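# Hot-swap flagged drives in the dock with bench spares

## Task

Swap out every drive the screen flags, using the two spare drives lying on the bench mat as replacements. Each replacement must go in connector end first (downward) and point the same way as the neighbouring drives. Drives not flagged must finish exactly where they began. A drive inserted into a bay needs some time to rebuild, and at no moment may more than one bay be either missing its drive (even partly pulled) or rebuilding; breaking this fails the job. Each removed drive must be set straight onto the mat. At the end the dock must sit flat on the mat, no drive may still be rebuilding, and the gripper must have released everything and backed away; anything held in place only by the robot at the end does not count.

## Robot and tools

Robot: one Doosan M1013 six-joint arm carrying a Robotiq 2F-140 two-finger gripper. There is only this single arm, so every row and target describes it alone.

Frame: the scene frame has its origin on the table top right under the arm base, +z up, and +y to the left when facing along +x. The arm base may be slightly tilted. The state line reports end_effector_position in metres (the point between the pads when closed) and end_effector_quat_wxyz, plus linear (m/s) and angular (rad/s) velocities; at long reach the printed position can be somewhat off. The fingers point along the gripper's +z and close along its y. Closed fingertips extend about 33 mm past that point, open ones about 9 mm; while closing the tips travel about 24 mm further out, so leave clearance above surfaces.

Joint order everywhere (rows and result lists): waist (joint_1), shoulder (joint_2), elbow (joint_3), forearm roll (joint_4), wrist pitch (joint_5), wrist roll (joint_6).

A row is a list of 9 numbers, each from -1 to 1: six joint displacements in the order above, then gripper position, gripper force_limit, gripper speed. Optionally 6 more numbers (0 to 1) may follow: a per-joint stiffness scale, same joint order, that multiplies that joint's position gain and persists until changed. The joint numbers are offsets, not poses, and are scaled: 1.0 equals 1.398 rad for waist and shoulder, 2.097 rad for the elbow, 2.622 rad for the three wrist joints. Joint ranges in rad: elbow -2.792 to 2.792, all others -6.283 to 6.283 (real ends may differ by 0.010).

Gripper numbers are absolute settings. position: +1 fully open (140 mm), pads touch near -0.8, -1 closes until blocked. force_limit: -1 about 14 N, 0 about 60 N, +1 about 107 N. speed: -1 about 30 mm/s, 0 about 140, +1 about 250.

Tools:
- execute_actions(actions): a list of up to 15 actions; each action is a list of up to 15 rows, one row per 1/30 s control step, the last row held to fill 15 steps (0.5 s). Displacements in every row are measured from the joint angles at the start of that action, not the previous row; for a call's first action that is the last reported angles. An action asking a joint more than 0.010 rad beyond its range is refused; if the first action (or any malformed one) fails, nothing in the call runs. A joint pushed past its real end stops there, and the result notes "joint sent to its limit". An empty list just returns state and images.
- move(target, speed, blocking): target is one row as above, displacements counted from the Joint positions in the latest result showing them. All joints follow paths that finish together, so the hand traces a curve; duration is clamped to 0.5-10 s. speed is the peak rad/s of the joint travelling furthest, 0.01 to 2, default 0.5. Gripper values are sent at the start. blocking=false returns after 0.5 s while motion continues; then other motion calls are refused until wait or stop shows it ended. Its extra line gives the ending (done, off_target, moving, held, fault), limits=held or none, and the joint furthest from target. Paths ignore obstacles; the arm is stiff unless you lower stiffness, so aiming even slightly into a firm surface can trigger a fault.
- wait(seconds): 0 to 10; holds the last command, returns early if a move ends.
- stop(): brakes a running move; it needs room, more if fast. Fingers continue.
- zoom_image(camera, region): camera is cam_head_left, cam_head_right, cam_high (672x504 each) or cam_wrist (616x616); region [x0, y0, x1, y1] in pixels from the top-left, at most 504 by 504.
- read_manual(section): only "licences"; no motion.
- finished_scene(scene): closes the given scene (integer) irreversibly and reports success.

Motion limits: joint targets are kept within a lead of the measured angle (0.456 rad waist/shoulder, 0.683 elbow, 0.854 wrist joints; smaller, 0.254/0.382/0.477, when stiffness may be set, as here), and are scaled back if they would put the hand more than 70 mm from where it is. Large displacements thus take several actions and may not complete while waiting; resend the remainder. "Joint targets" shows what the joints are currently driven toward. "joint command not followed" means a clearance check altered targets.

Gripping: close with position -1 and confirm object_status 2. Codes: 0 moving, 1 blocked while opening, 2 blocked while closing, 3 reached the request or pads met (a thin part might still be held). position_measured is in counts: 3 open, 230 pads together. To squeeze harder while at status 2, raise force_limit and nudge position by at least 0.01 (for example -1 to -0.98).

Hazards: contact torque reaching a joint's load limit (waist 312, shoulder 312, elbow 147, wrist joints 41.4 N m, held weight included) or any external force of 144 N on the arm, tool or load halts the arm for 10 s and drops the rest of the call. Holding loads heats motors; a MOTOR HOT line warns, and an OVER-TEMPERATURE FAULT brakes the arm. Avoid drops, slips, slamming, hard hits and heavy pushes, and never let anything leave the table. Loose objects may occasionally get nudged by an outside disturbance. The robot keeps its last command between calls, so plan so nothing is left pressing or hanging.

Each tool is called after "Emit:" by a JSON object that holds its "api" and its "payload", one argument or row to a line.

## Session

Emit:
{"api": "execute_actions", "payload": {
  "actions": []
}}

Scene clock: 0.00 s.
end_effector_position=(+1.2172, -0.1587, +0.3163) position_measured=3 object_status=3 end_effector_quat_wxyz=(+0.061, +0.532, +0.760, +0.369) end_effector_velocity=(+0.000, -0.000, -0.000) end_effector_angular_velocity=(+0.000, +0.000, +0.000)
Joint names: [waist, shoulder, elbow, forearm roll, wrist pitch, wrist roll]
Joint positions: [-0.306  1.121  0.218  0.681  1.443 -0.641]
Joint velocities: [-0.  0.  0.  0. -0. -0.]
Joint targets: [-0.306 1.121 0.218 0.681 1.443 -0.641]
Joint stiffness scale: [1. 1. 1. 1. 1. 1.]
camera_calibration (this result's frames):
cam_wrist: T_world_to_cam=[[0.636843, 0.352988, 0.685441, -0.938526], [0.358192, -0.922726, 0.142389, -0.622849], [0.682736, 0.154841, -0.71407, -0.389337], [0, 0, 0, 1]] pos_world=[1.08661, -0.183145, 0.453977]

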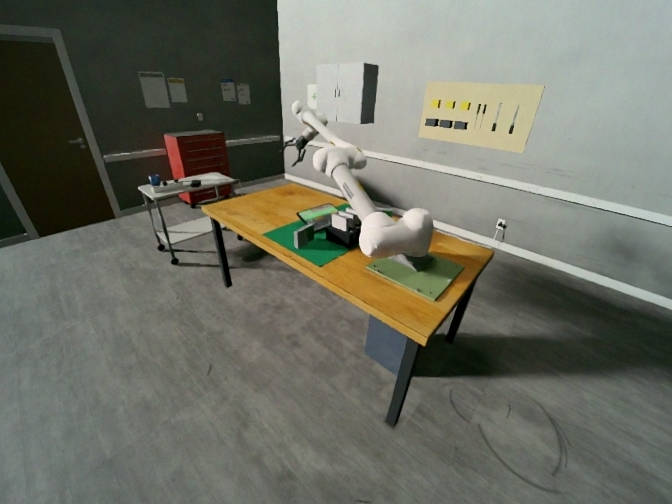

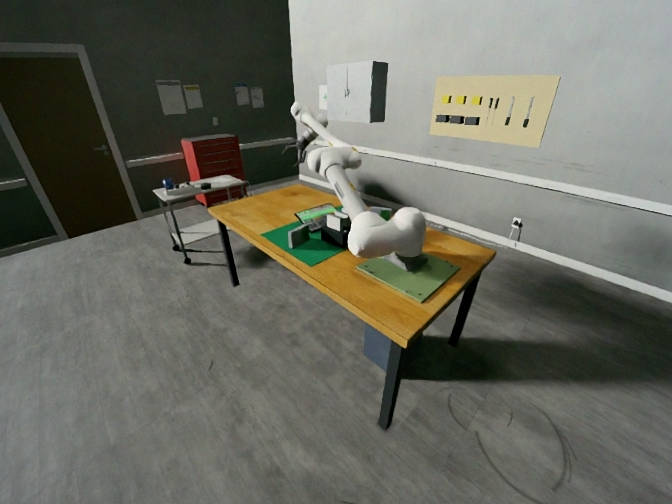

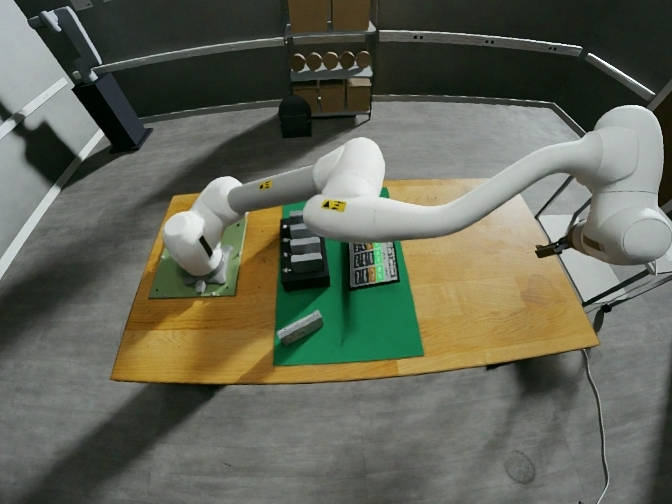

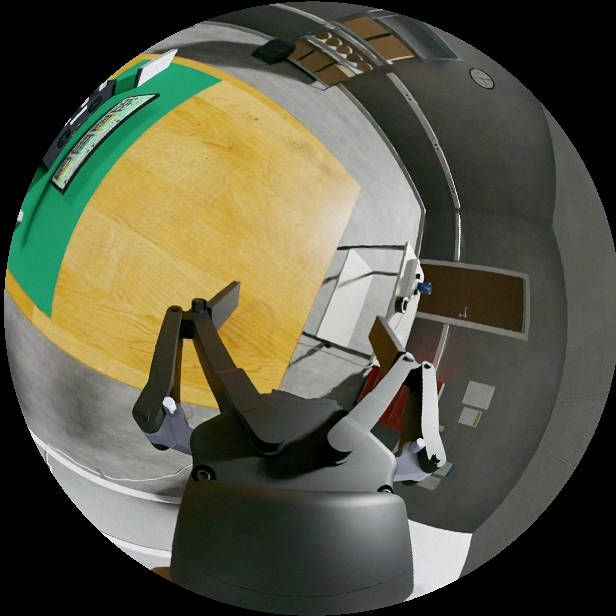

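Emit:
{"api": "move", "payload": {
  "target": [0.2468, -0.9356, 0.8517, -0.2597, -0.0454, 0.8509, 0.2, 0.0, 0],
  "speed": 1.0
}}

Emit:
{"api": "zoom_image", "payload": {
  "camera": "cam_wrist",
  "region": [140, 60, 520, 380]
}}

Emit:
{"api": "zoom_image", "payload": {
  "camera": "cam_high",
  "region": [250, 160, 440, 370]
}}

Scene clock: 13.30 s.
end_effector_position=(+0.4285, +0.0407, +0.3005) position_measured=104 object_status=3 end_effector_quat_wxyz=(-0.003, +1.000, +0.001, -0.002) end_effector_velocity=(-0.000, -0.000, +0.000) end_effector_angular_velocity=(-0.000, -0.001, -0.002)
Joint names: [waist, shoulder, elbow, forearm roll, wrist pitch, wrist roll]
Joint positions: [ 0.035 -0.184  2.001  0.004  1.326  1.582]
Joint velocities: [ 0.    -0.001  0.    -0.    -0.001  0.002]
Joint targets: [0.039 -0.187 2.004 0.000 1.324 1.589]
Joint stiffness scale: [1. 1. 1. 1. 1. 1.]
move: done; limits=none; farthest joint: the wrist roll, 0.007 radians from its target (2.231 radians at the start)
camera_calibration (this result's frames):
cam_wrist: T_world_to_cam=[[0.236001, -0.97175, 0.00249136, -0.0649654], [-0.895558, -0.2165, 0.38872, 0.280288], [-0.377199, -0.0939692, -0.921353, 0.633539], [0, 0, 0, 1]] pos_world=[0.505316, 0.0570855, 0.474921]

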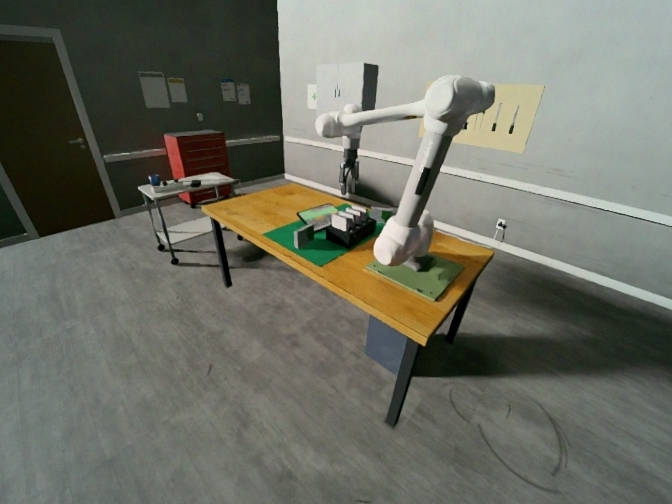

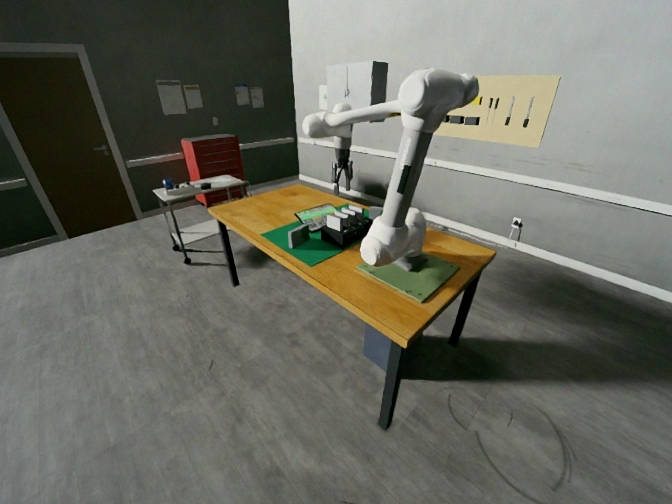

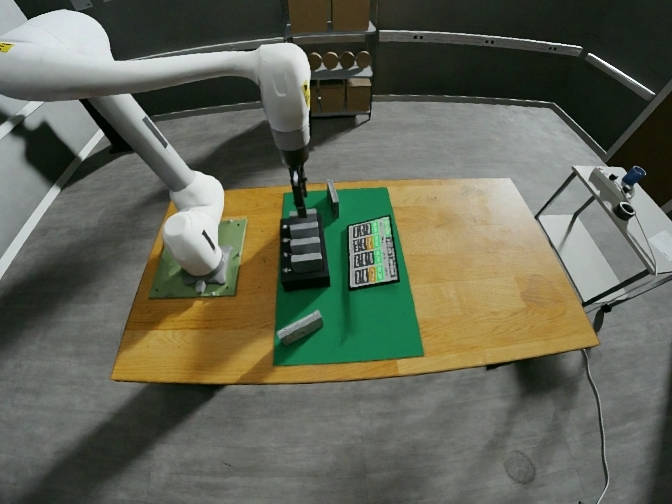

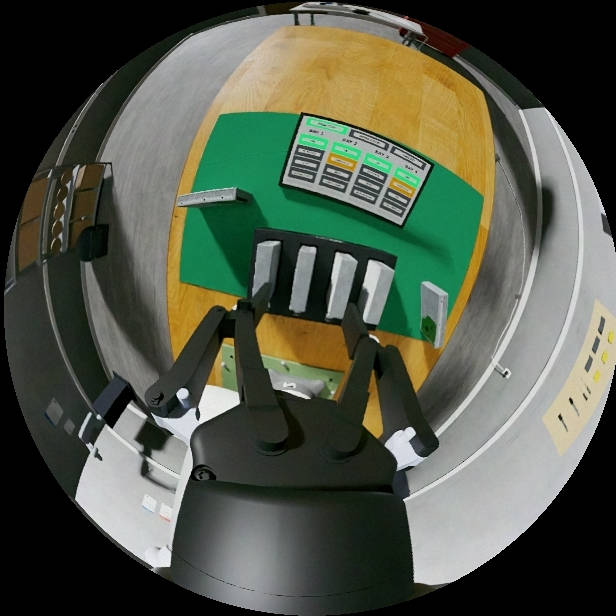

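Region (140, 60, 520, 380) of cam_wrist's 616x616 image, scaled by 1.326, with more detail than that image has; it fills the top 424 rows of this view, and the rest is white.

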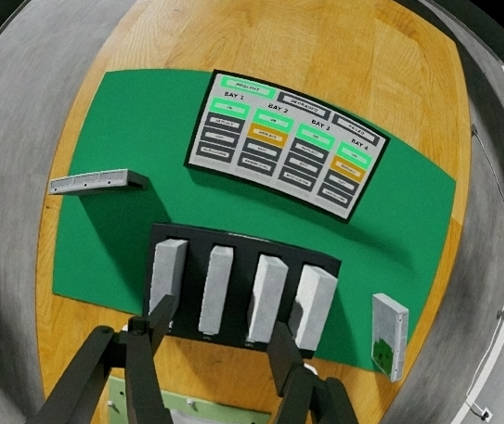

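Region (250, 160, 440, 370) of cam_high's 672x504 image, scaled by 2.400, with more detail than that image has; it fills the left 456 columns of this view, and the rest is white.

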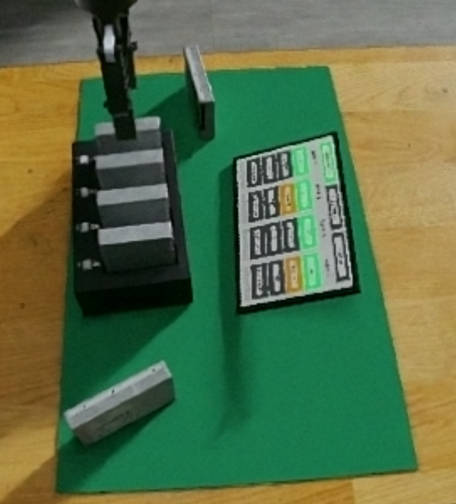

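Emit:
{"api": "move", "payload": {
  "target": [-0.2198, 0.383, -0.0754, -0.1963, 0.0941, -0.2315, 0.2, 0.0, 0],
  "speed": 0.6
}}

Emit:
{"api": "zoom_image", "payload": {
  "camera": "cam_high",
  "region": [260, 250, 400, 360]
}}

Scene clock: 76.27 s.
end_effector_position=(+0.4391, -0.2640, +0.1794) position_measured=104 object_status=3 end_effector_quat_wxyz=(+0.089, +0.899, +0.214, -0.371) end_effector_velocity=(+0.000, -0.001, +0.000) end_effector_angular_velocity=(-0.000, +0.002, +0.002)
Joint names: [waist, shoulder, elbow, forearm roll, wrist pitch, wrist roll]
Joint positions: [-0.268  0.348  1.846 -0.507  1.57   0.982]
Joint velocities: [-0.     0.001 -0.001 -0.002  0.    -0.002]
Joint targets: [-0.272 0.352 1.843 -0.511 1.573 0.975]
Joint stiffness scale: [1. 1. 1. 1. 1. 1.]
move: done; limits=none; farthest joint: the wrist roll, 0.007 radians from its target (0.607 radians at the start)
camera_calibration (this result's frames):
cam_wrist: T_world_to_cam=[[0.592451, -0.789996, -0.157825, -0.443039], [-0.229582, -0.35335, 0.906883, -0.150531], [-0.7722, -0.50105, -0.390712, 0.46813], [0, 0, 0, 1]] pos_world=[0.58941, -0.168632, 0.249495]

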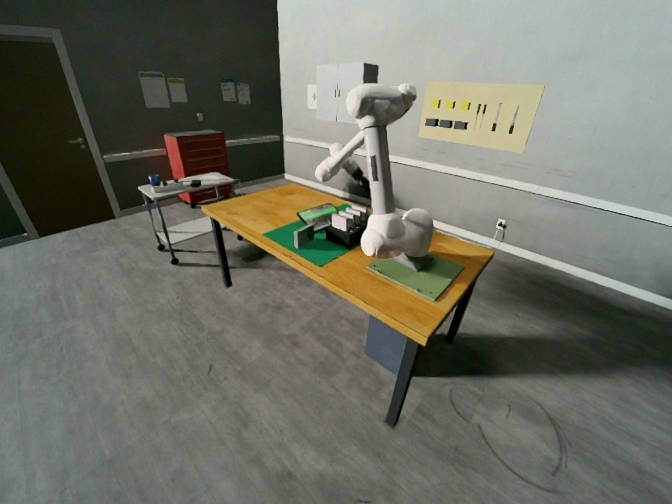

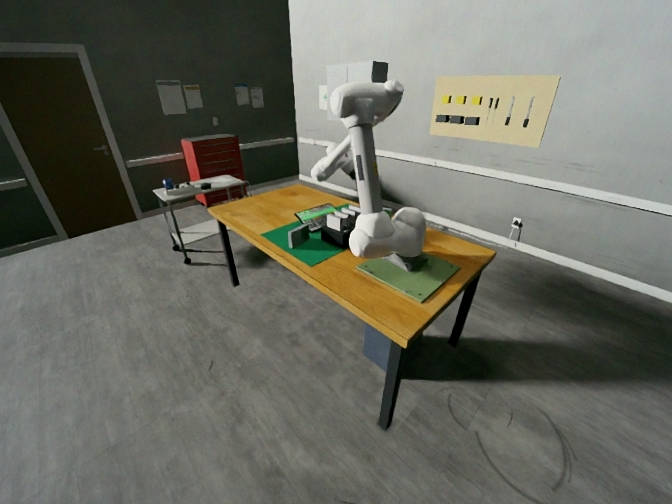

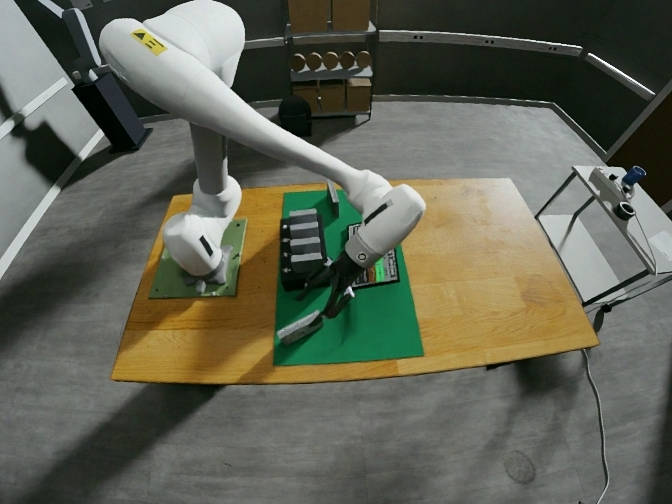

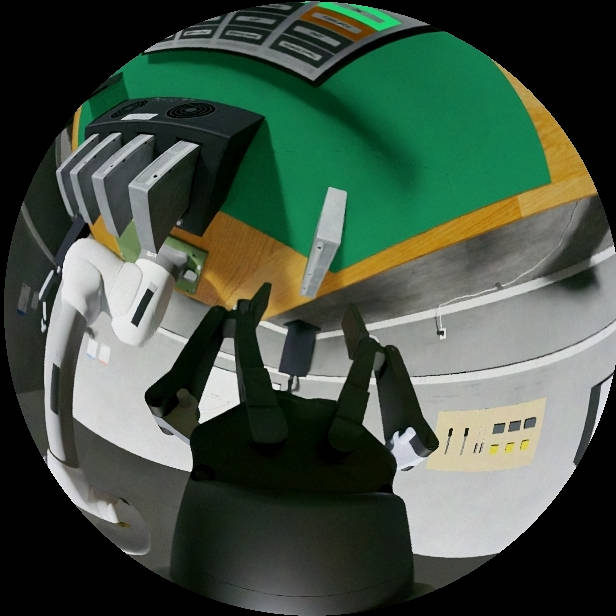

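Region (260, 250, 400, 360) of cam_high's 672x504 image, scaled by 3.600, with more detail than that image has; it fills the top 396 rows of this view, and the rest is white.

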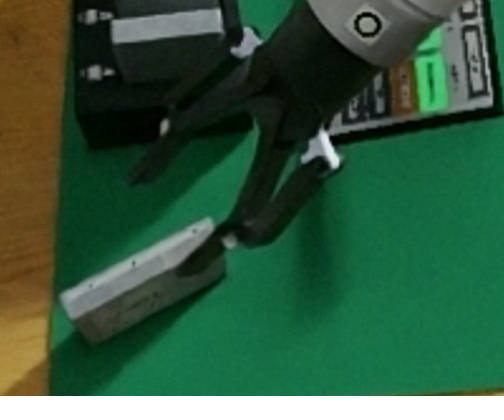

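Emit:
{"api": "move", "payload": {
  "target": [0, 0.0785, 0.030, -0.0022, -0.0561, 0.034, 0.2, 0.0, 0],
  "speed": 0.2
}}

Emit:
{"api": "zoom_image", "payload": {
  "camera": "cam_high",
  "region": [260, 250, 400, 360]
}}

Scene clock: 87.70 s.
end_effector_position=(+0.4393, -0.2628, +0.0829) position_measured=104 object_status=3 end_effector_quat_wxyz=(+0.087, +0.900, +0.213, -0.370) end_effector_velocity=(+0.000, -0.000, -0.001) end_effector_angular_velocity=(-0.000, -0.002, +0.000)
Joint names: [waist, shoulder, elbow, forearm roll, wrist pitch, wrist roll]
Joint positions: [-0.268  0.454  1.906 -0.51   1.426  1.065]
Joint velocities: [ 0.     0.     0.001 -0.    -0.003  0.001]
Joint targets: [-0.268 0.458 1.909 -0.513 1.423 1.072]
Joint stiffness scale: [1. 1. 1. 1. 1. 1.]
move: done; limits=none; farthest joint: the wrist roll, 0.007 radians from its target (0.089 radians at the start)
camera_calibration (this result's frames):
cam_wrist: T_world_to_cam=[[0.590049, -0.791645, -0.158554, -0.456672], [-0.231687, -0.354152, 0.906034, -0.0618309], [-0.77341, -0.49787, -0.392381, 0.432664], [0, 0, 0, 1]] pos_world=[0.589761, -0.168009, 0.153383]

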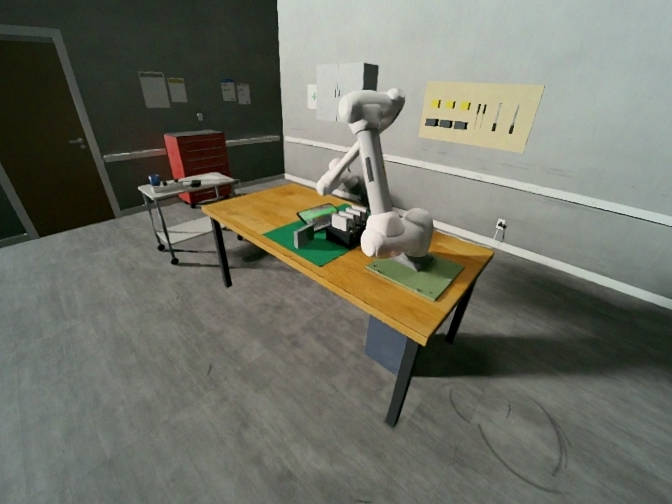

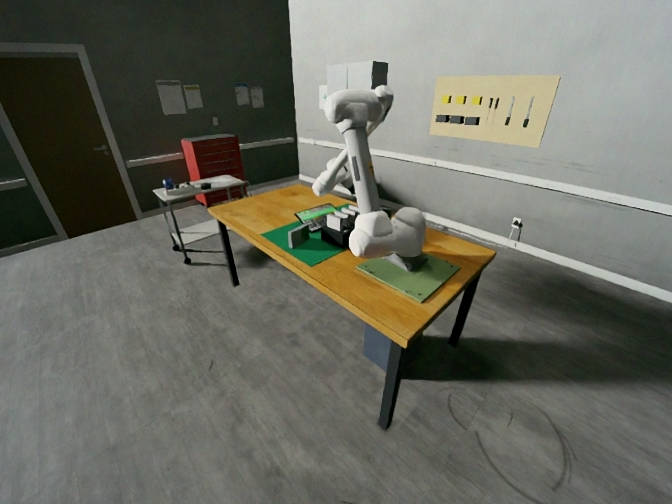

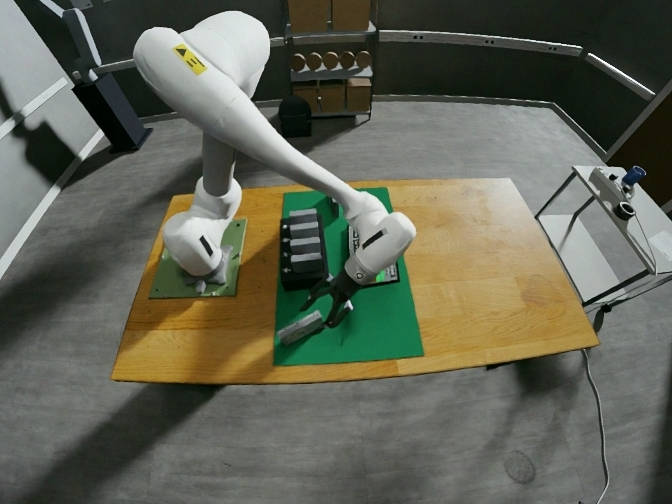

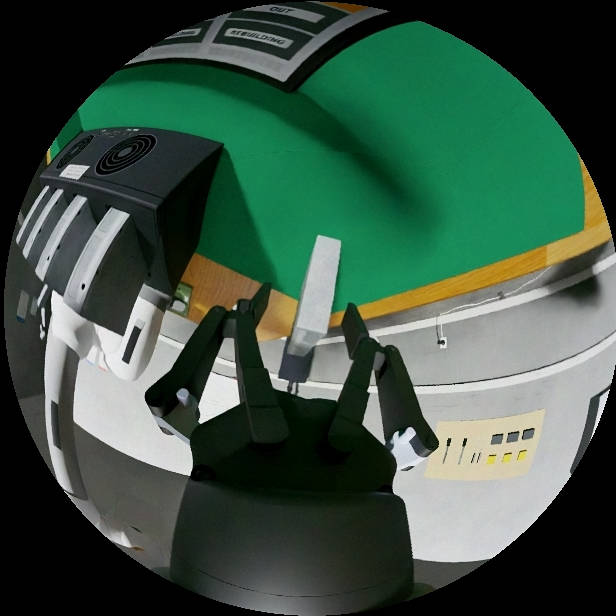

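Region (260, 250, 400, 360) of cam_high's 672x504 image, scaled by 3.600, with more detail than that image has; it fills the top 396 rows of this view, and the rest is white.

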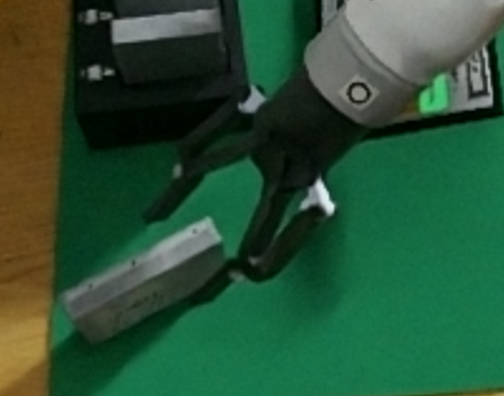

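Emit:
{"api": "execute_actions", "payload": {
  "actions": [
    [[0,0,0,0,0,0,-1,0.6,-0.3]],
    [[0,0,0,0,0,0,-1,0.6,-0.3]],
    [[0,0,0,0,0,0,-1,0.6,-0.3]]
  ]
}}

Emit:
{"api": "move", "payload": {
  "target": [0, -0.14, -0.055, 0.004, 0.10, -0.06, -1, 0.6, 0],
  "speed": 0.3
}}

Scene clock: 107.93 s.
end_effector_position=(+0.4393, -0.2628, +0.0829) position_measured=196 object_status=2 end_effector_quat_wxyz=(+0.087, +0.900, +0.213, -0.370) end_effector_velocity=(-0.000, +0.000, -0.000) end_effector_angular_velocity=(+0.000, -0.000, +0.000)
Joint names: [waist, shoulder, elbow, forearm roll, wrist pitch, wrist roll]
Joint positions: [-0.268  0.454  1.906 -0.51   1.425  1.065]
Joint velocities: [ 0. -0.  0. -0. -0. -0.]
Joint targets: [-0.268 0.454 1.906 -0.510 1.425 1.065]
Joint stiffness scale: [1. 1. 1. 1. 1. 1.]
camera_calibration (this result's frames):
cam_wrist: T_world_to_cam=[[0.590059, -0.791674, -0.158377, -0.456741], [-0.231915, -0.354101, 0.905996, -0.0616568], [-0.773334, -0.497861, -0.392541, 0.432665], [0, 0, 0, 1]] pos_world=[0.5898, -0.168015, 0.153362]

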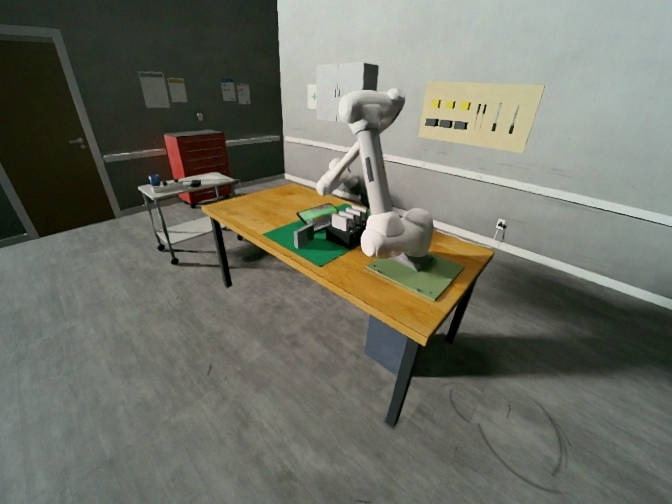

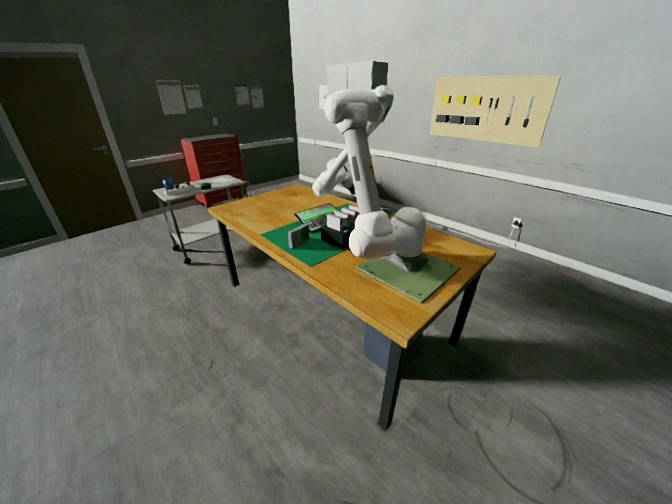

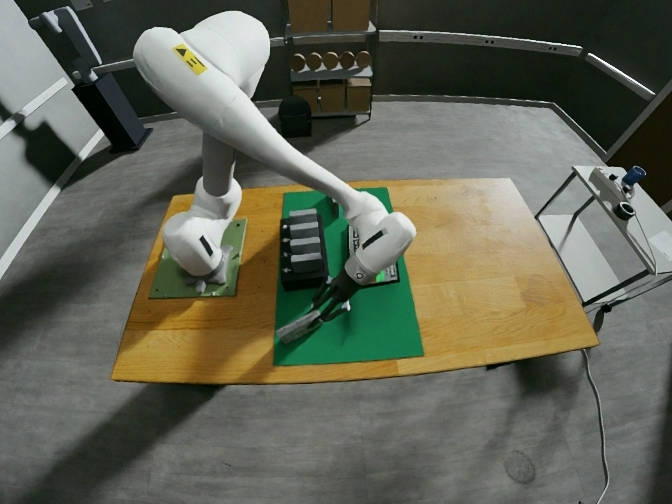

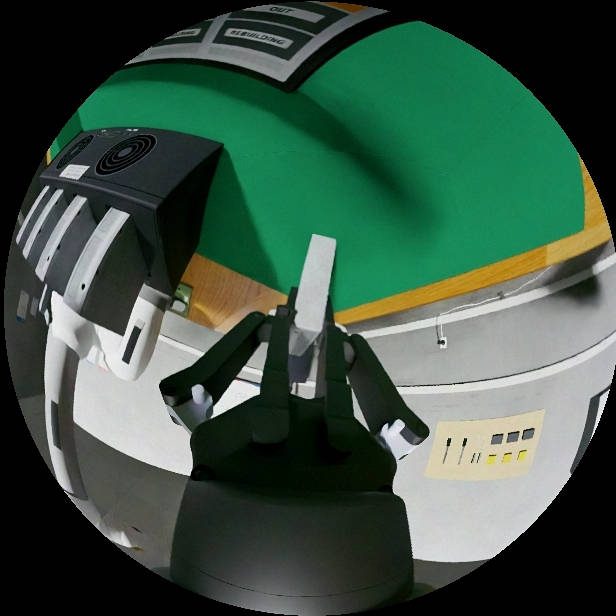

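Scene clock: 109.33 s.
end_effector_position=(+0.4313, -0.2593, +0.2588) position_measured=196 object_status=2 end_effector_quat_wxyz=(+0.086, +0.901, +0.214, -0.367) end_effector_velocity=(-0.000, +0.000, +0.000) end_effector_angular_velocity=(+0.002, +0.003, +0.000)
Joint names: [waist, shoulder, elbow, forearm roll, wrist pitch, wrist roll]
Joint positions: [-0.268  0.262  1.794 -0.503  1.685  0.914]
Joint velocities: [-0.     0.    -0.     0.     0.002 -0.002]
Joint targets: [-0.268 0.258 1.790 -0.499 1.688 0.907]
Joint stiffness scale: [1. 1. 1. 1. 1. 1.]
move: done; limits=none; farthest joint: the wrist roll, 0.007 radians from its target (0.157 radians at the start)
camera_calibration (this result's frames):
cam_wrist: T_world_to_cam=[[0.592675, -0.789544, -0.159235, -0.42175], [-0.236896, -0.359831, 0.902442, -0.220086], [-0.769816, -0.497133, -0.400303, 0.497903], [0, 0, 0, 1]] pos_world=[0.581117, -0.164661, 0.330769]

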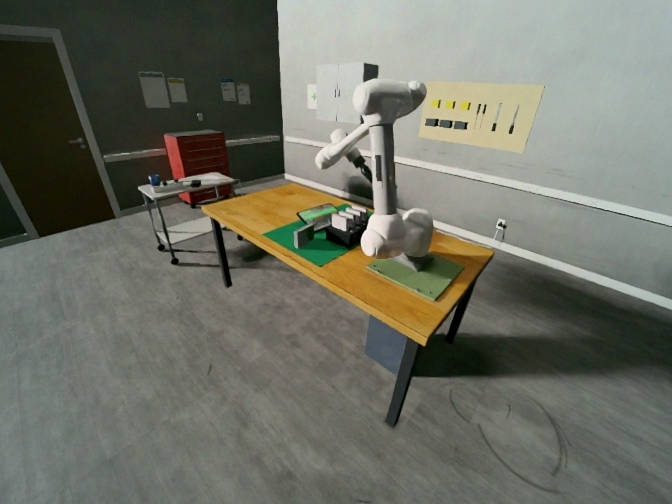

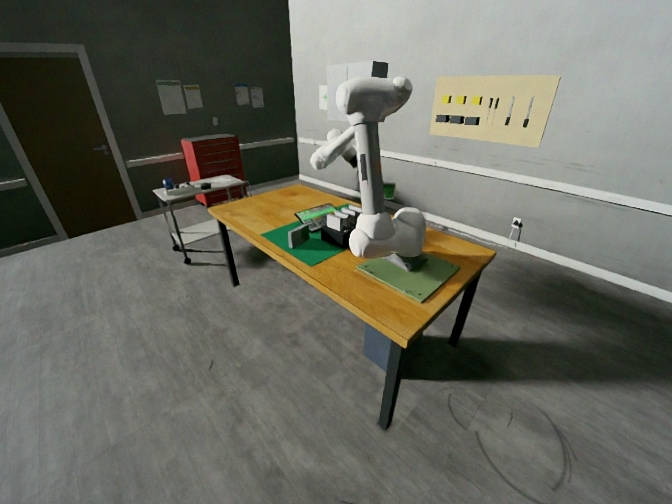

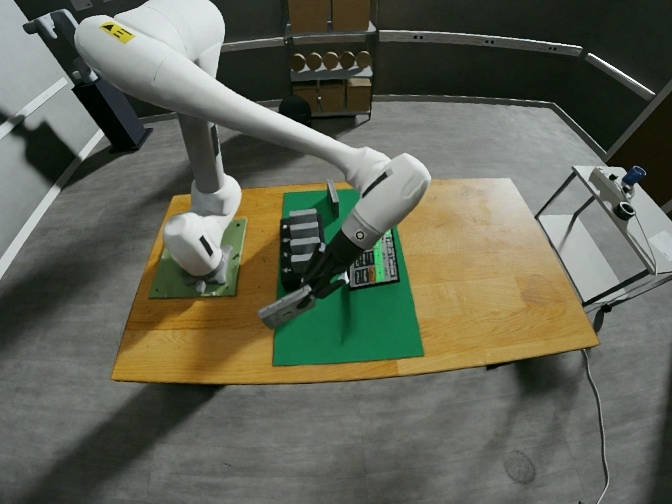

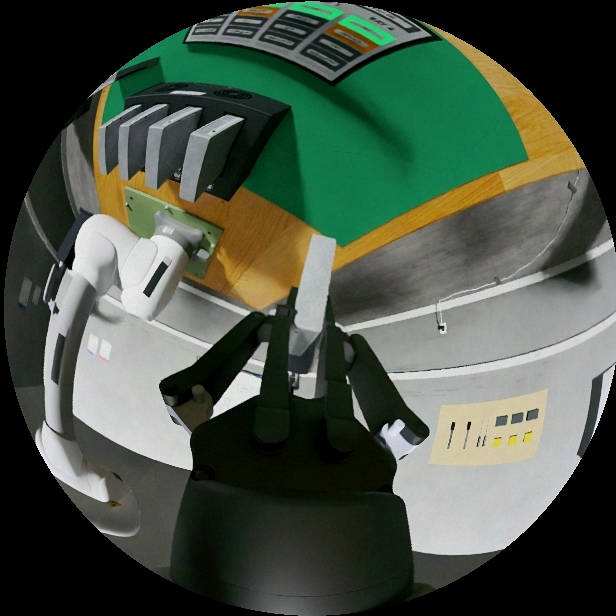

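Emit:
{"api": "move", "payload": {
  "target": [-0.5893, -0.4054, 0.2751, 0.5462, -0.2929, -0.3793, -1, 0.6, 0],
  "speed": 0.6
}}

Emit:
{"api": "move", "payload": {
  "target": [0, 0.1251, 0.0657, 0.0942, -0.0599, -0.1396, -1, 0.6, 0],
  "speed": 0.25
}}

Emit:
{"api": "zoom_image", "payload": {
  "camera": "cam_high",
  "region": [230, 250, 370, 360]
}}

Scene clock: 125.67 s.
end_effector_position=(+0.4028, -0.2583, +0.2496) position_measured=196 object_status=2 end_effector_quat_wxyz=(-0.005, +0.925, +0.001, +0.380) end_effector_velocity=(+0.000, -0.001, +0.000) end_effector_angular_velocity=(-0.001, -0.001, -0.001)
Joint names: [waist, shoulder, elbow, forearm roll, wrist pitch, wrist roll]
Joint positions: [-1.088 -0.301  2.367  0.926  0.92  -0.073]
Joint velocities: [-0.001 -0.     0.     0.002 -0.001 -0.002]
Joint targets: [-1.092 -0.305 2.371 0.929 0.917 -0.080]
Joint stiffness scale: [1. 1. 1. 1. 1. 1.]
move: done; limits=none; farthest joint: the wrist roll, 0.008 radians from its target (0.995 radians at the start)
camera_calibration (this result's frames):
cam_wrist: T_world_to_cam=[[0.165811, -0.972584, 0.163053, -0.36136], [-0.908397, -0.214987, -0.358601, 0.404489], [0.383824, -0.0886567, -0.91914, 0.243114], [0, 0, 0, 1]] pos_world=[0.334041, -0.242939, 0.427427]

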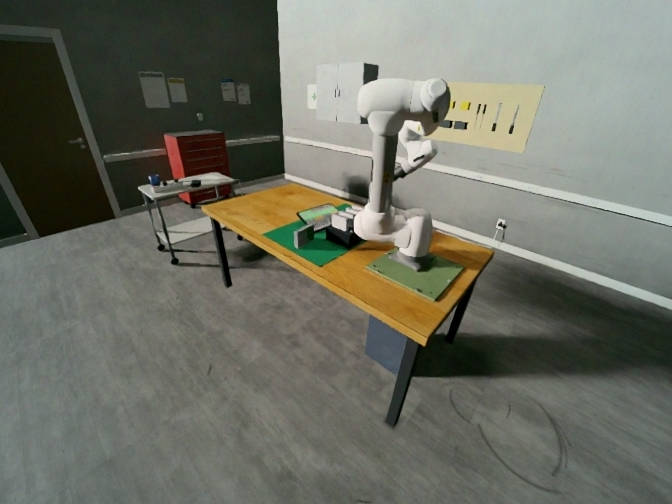

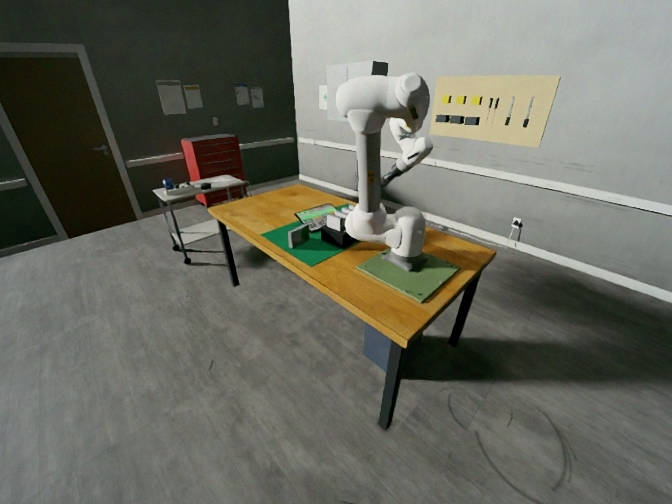

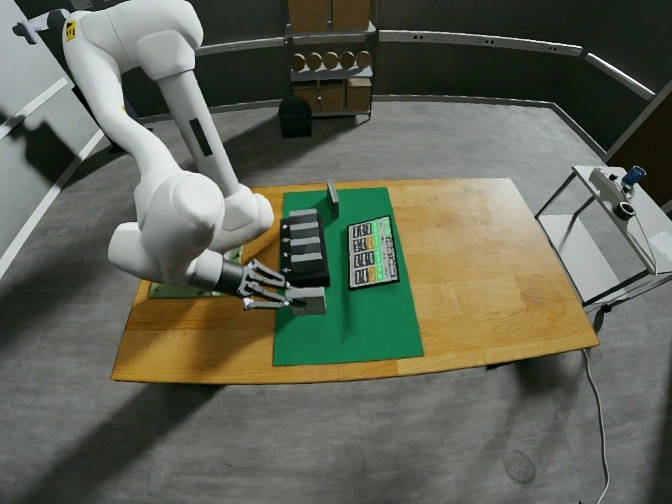

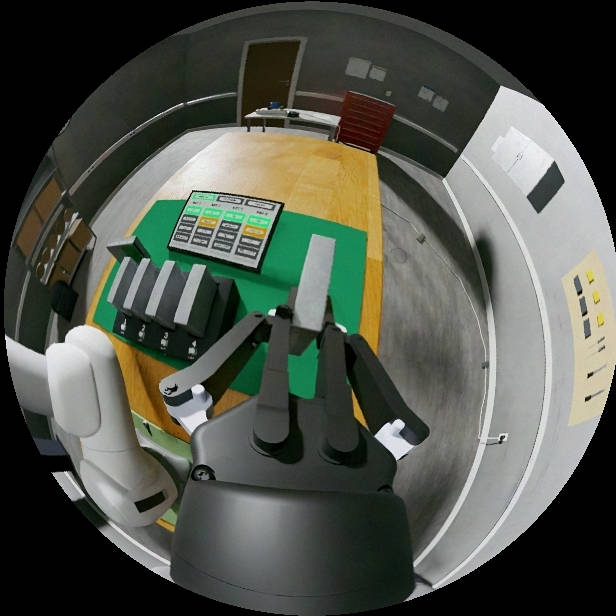

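Scene clock: 127.63 s.
end_effector_position=(+0.4037, -0.2589, +0.1374) position_measured=196 object_status=2 end_effector_quat_wxyz=(-0.005, +0.924, +0.001, +0.382) end_effector_velocity=(-0.000, +0.000, -0.000) end_effector_angular_velocity=(-0.000, -0.000, +0.000)
Joint names: [waist, shoulder, elbow, forearm roll, wrist pitch, wrist roll]
Joint positions: [-1.088 -0.13   2.502  1.169  0.765 -0.432]
Joint velocities: [-0.     0.     0.001  0.002 -0.    -0.002]
Joint targets: [-1.088 -0.126 2.505 1.173 0.763 -0.439]
Joint stiffness scale: [1. 1. 1. 1. 1. 1.]
move: done; limits=none; farthest joint: the wrist roll, 0.007 radians from its target (0.366 radians at the start)
camera_calibration (this result's frames):
cam_wrist: T_world_to_cam=[[0.164969, -0.972505, 0.164377, -0.343593], [-0.90725, -0.215, -0.361488, 0.364846], [0.38689, -0.0894966, -0.917773, 0.13793], [0, 0, 0, 1]] pos_world=[0.334325, -0.24336, 0.314954]

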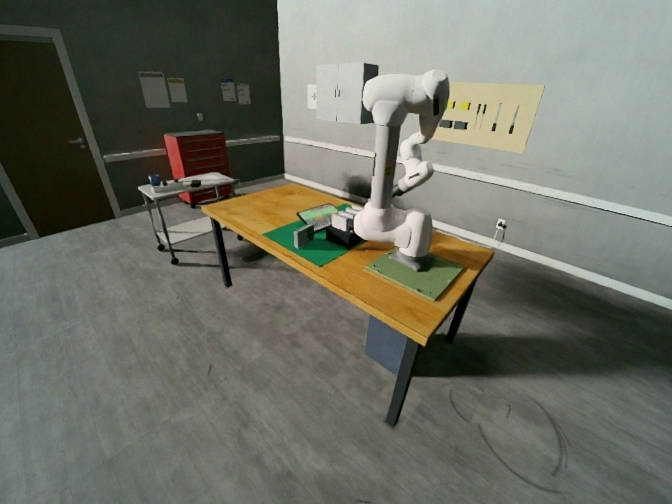

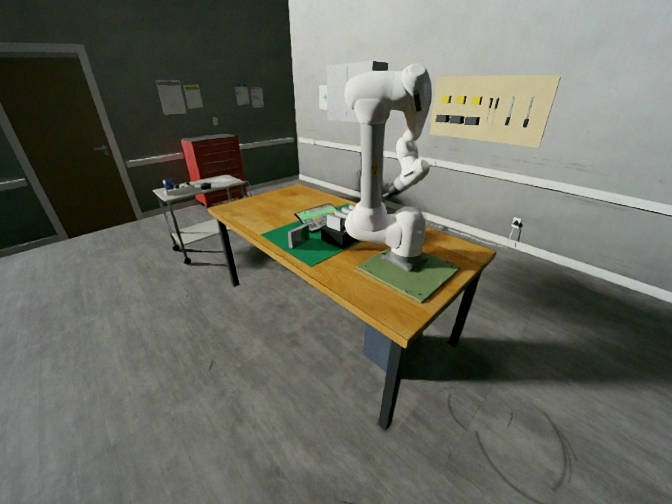

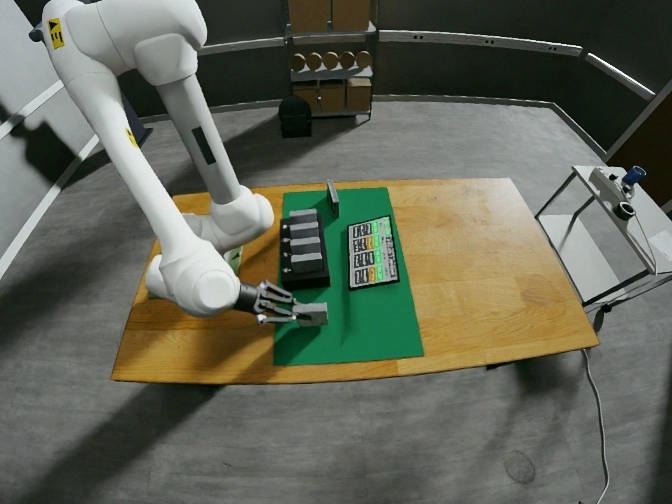

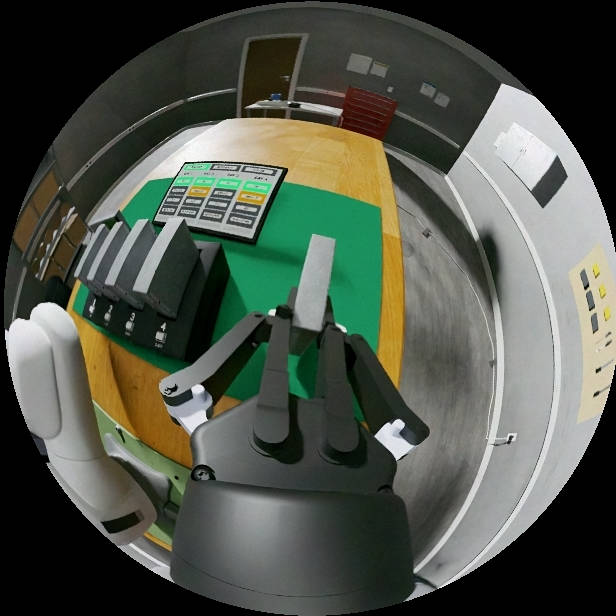

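Region (230, 250, 370, 360) of cam_high's 672x504 image, scaled by 3.600, with more detail than that image has; it fills the top 396 rows of this view, and the rest is white.

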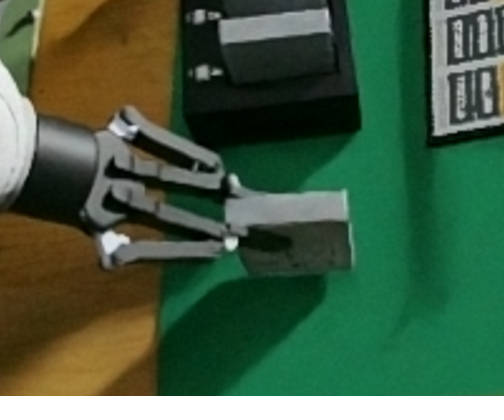

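Emit:
{"api": "move", "payload": {
  "target": [0, 0.02, 0.008, 0.015, -0.006, -0.022, -1, 0.6, 0],
  "speed": 0.05
}}

Scene clock: 133.63 s.
end_effector_position=(+0.4039, -0.2585, +0.1263) position_measured=196 object_status=2 end_effector_quat_wxyz=(-0.005, +0.924, +0.002, +0.383) end_effector_velocity=(+0.000, +0.000, +0.000) end_effector_angular_velocity=(-0.001, -0.001, +0.002)
Joint names: [waist, shoulder, elbow, forearm roll, wrist pitch, wrist roll]
Joint positions: [-1.088 -0.108  2.514  1.204  0.753 -0.482]
Joint velocities: [ 0.    -0.     0.     0.001  0.001 -0.002]
Joint targets: [-1.088 -0.102 2.519 1.208 0.749 -0.489]
Joint stiffness scale: [1. 1. 1. 1. 1. 1.]
move: done; limits=none; farthest joint: the wrist roll, 0.008 radians from its target (0.058 radians at the start)
camera_calibration (this result's frames):
cam_wrist: T_world_to_cam=[[0.166851, -0.971861, 0.166272, -0.342219], [-0.906191, -0.217609, -0.362581, 0.360162], [0.38856, -0.0901769, -0.917, 0.126778], [0, 0, 0, 1]] pos_world=[0.334214, -0.242782, 0.303745]

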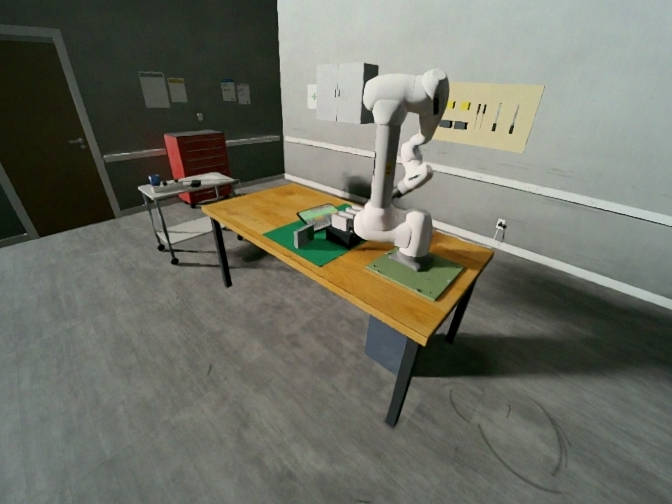

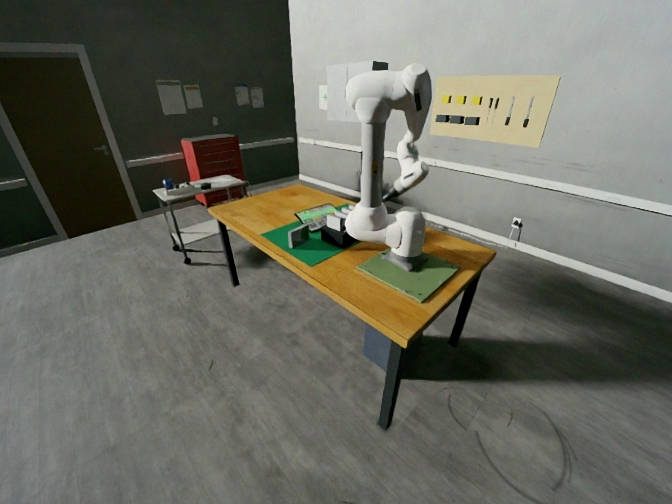

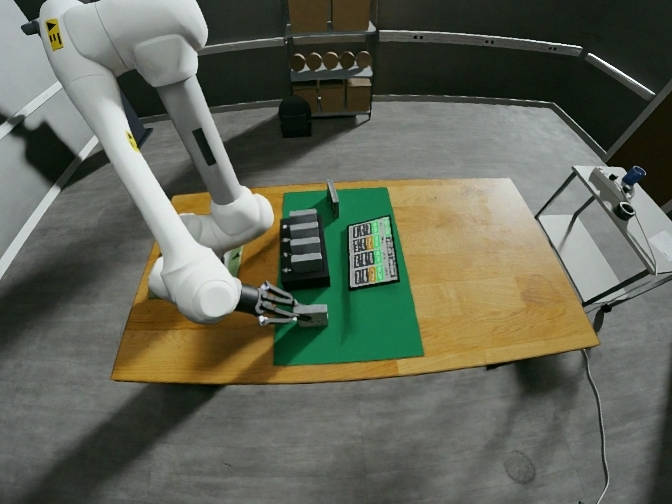

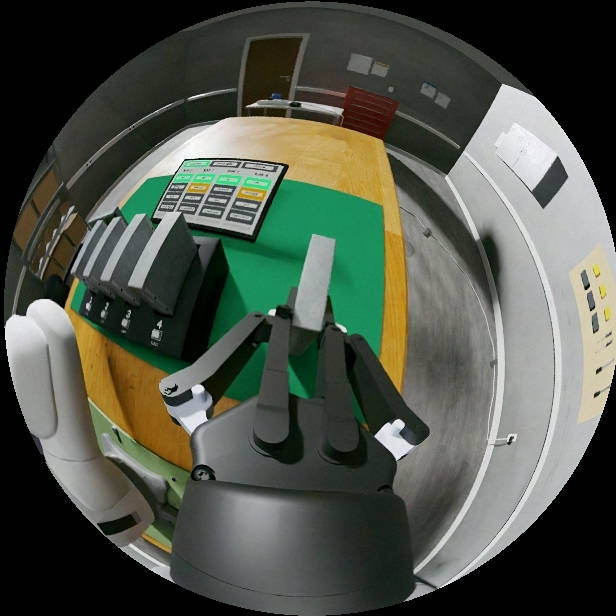

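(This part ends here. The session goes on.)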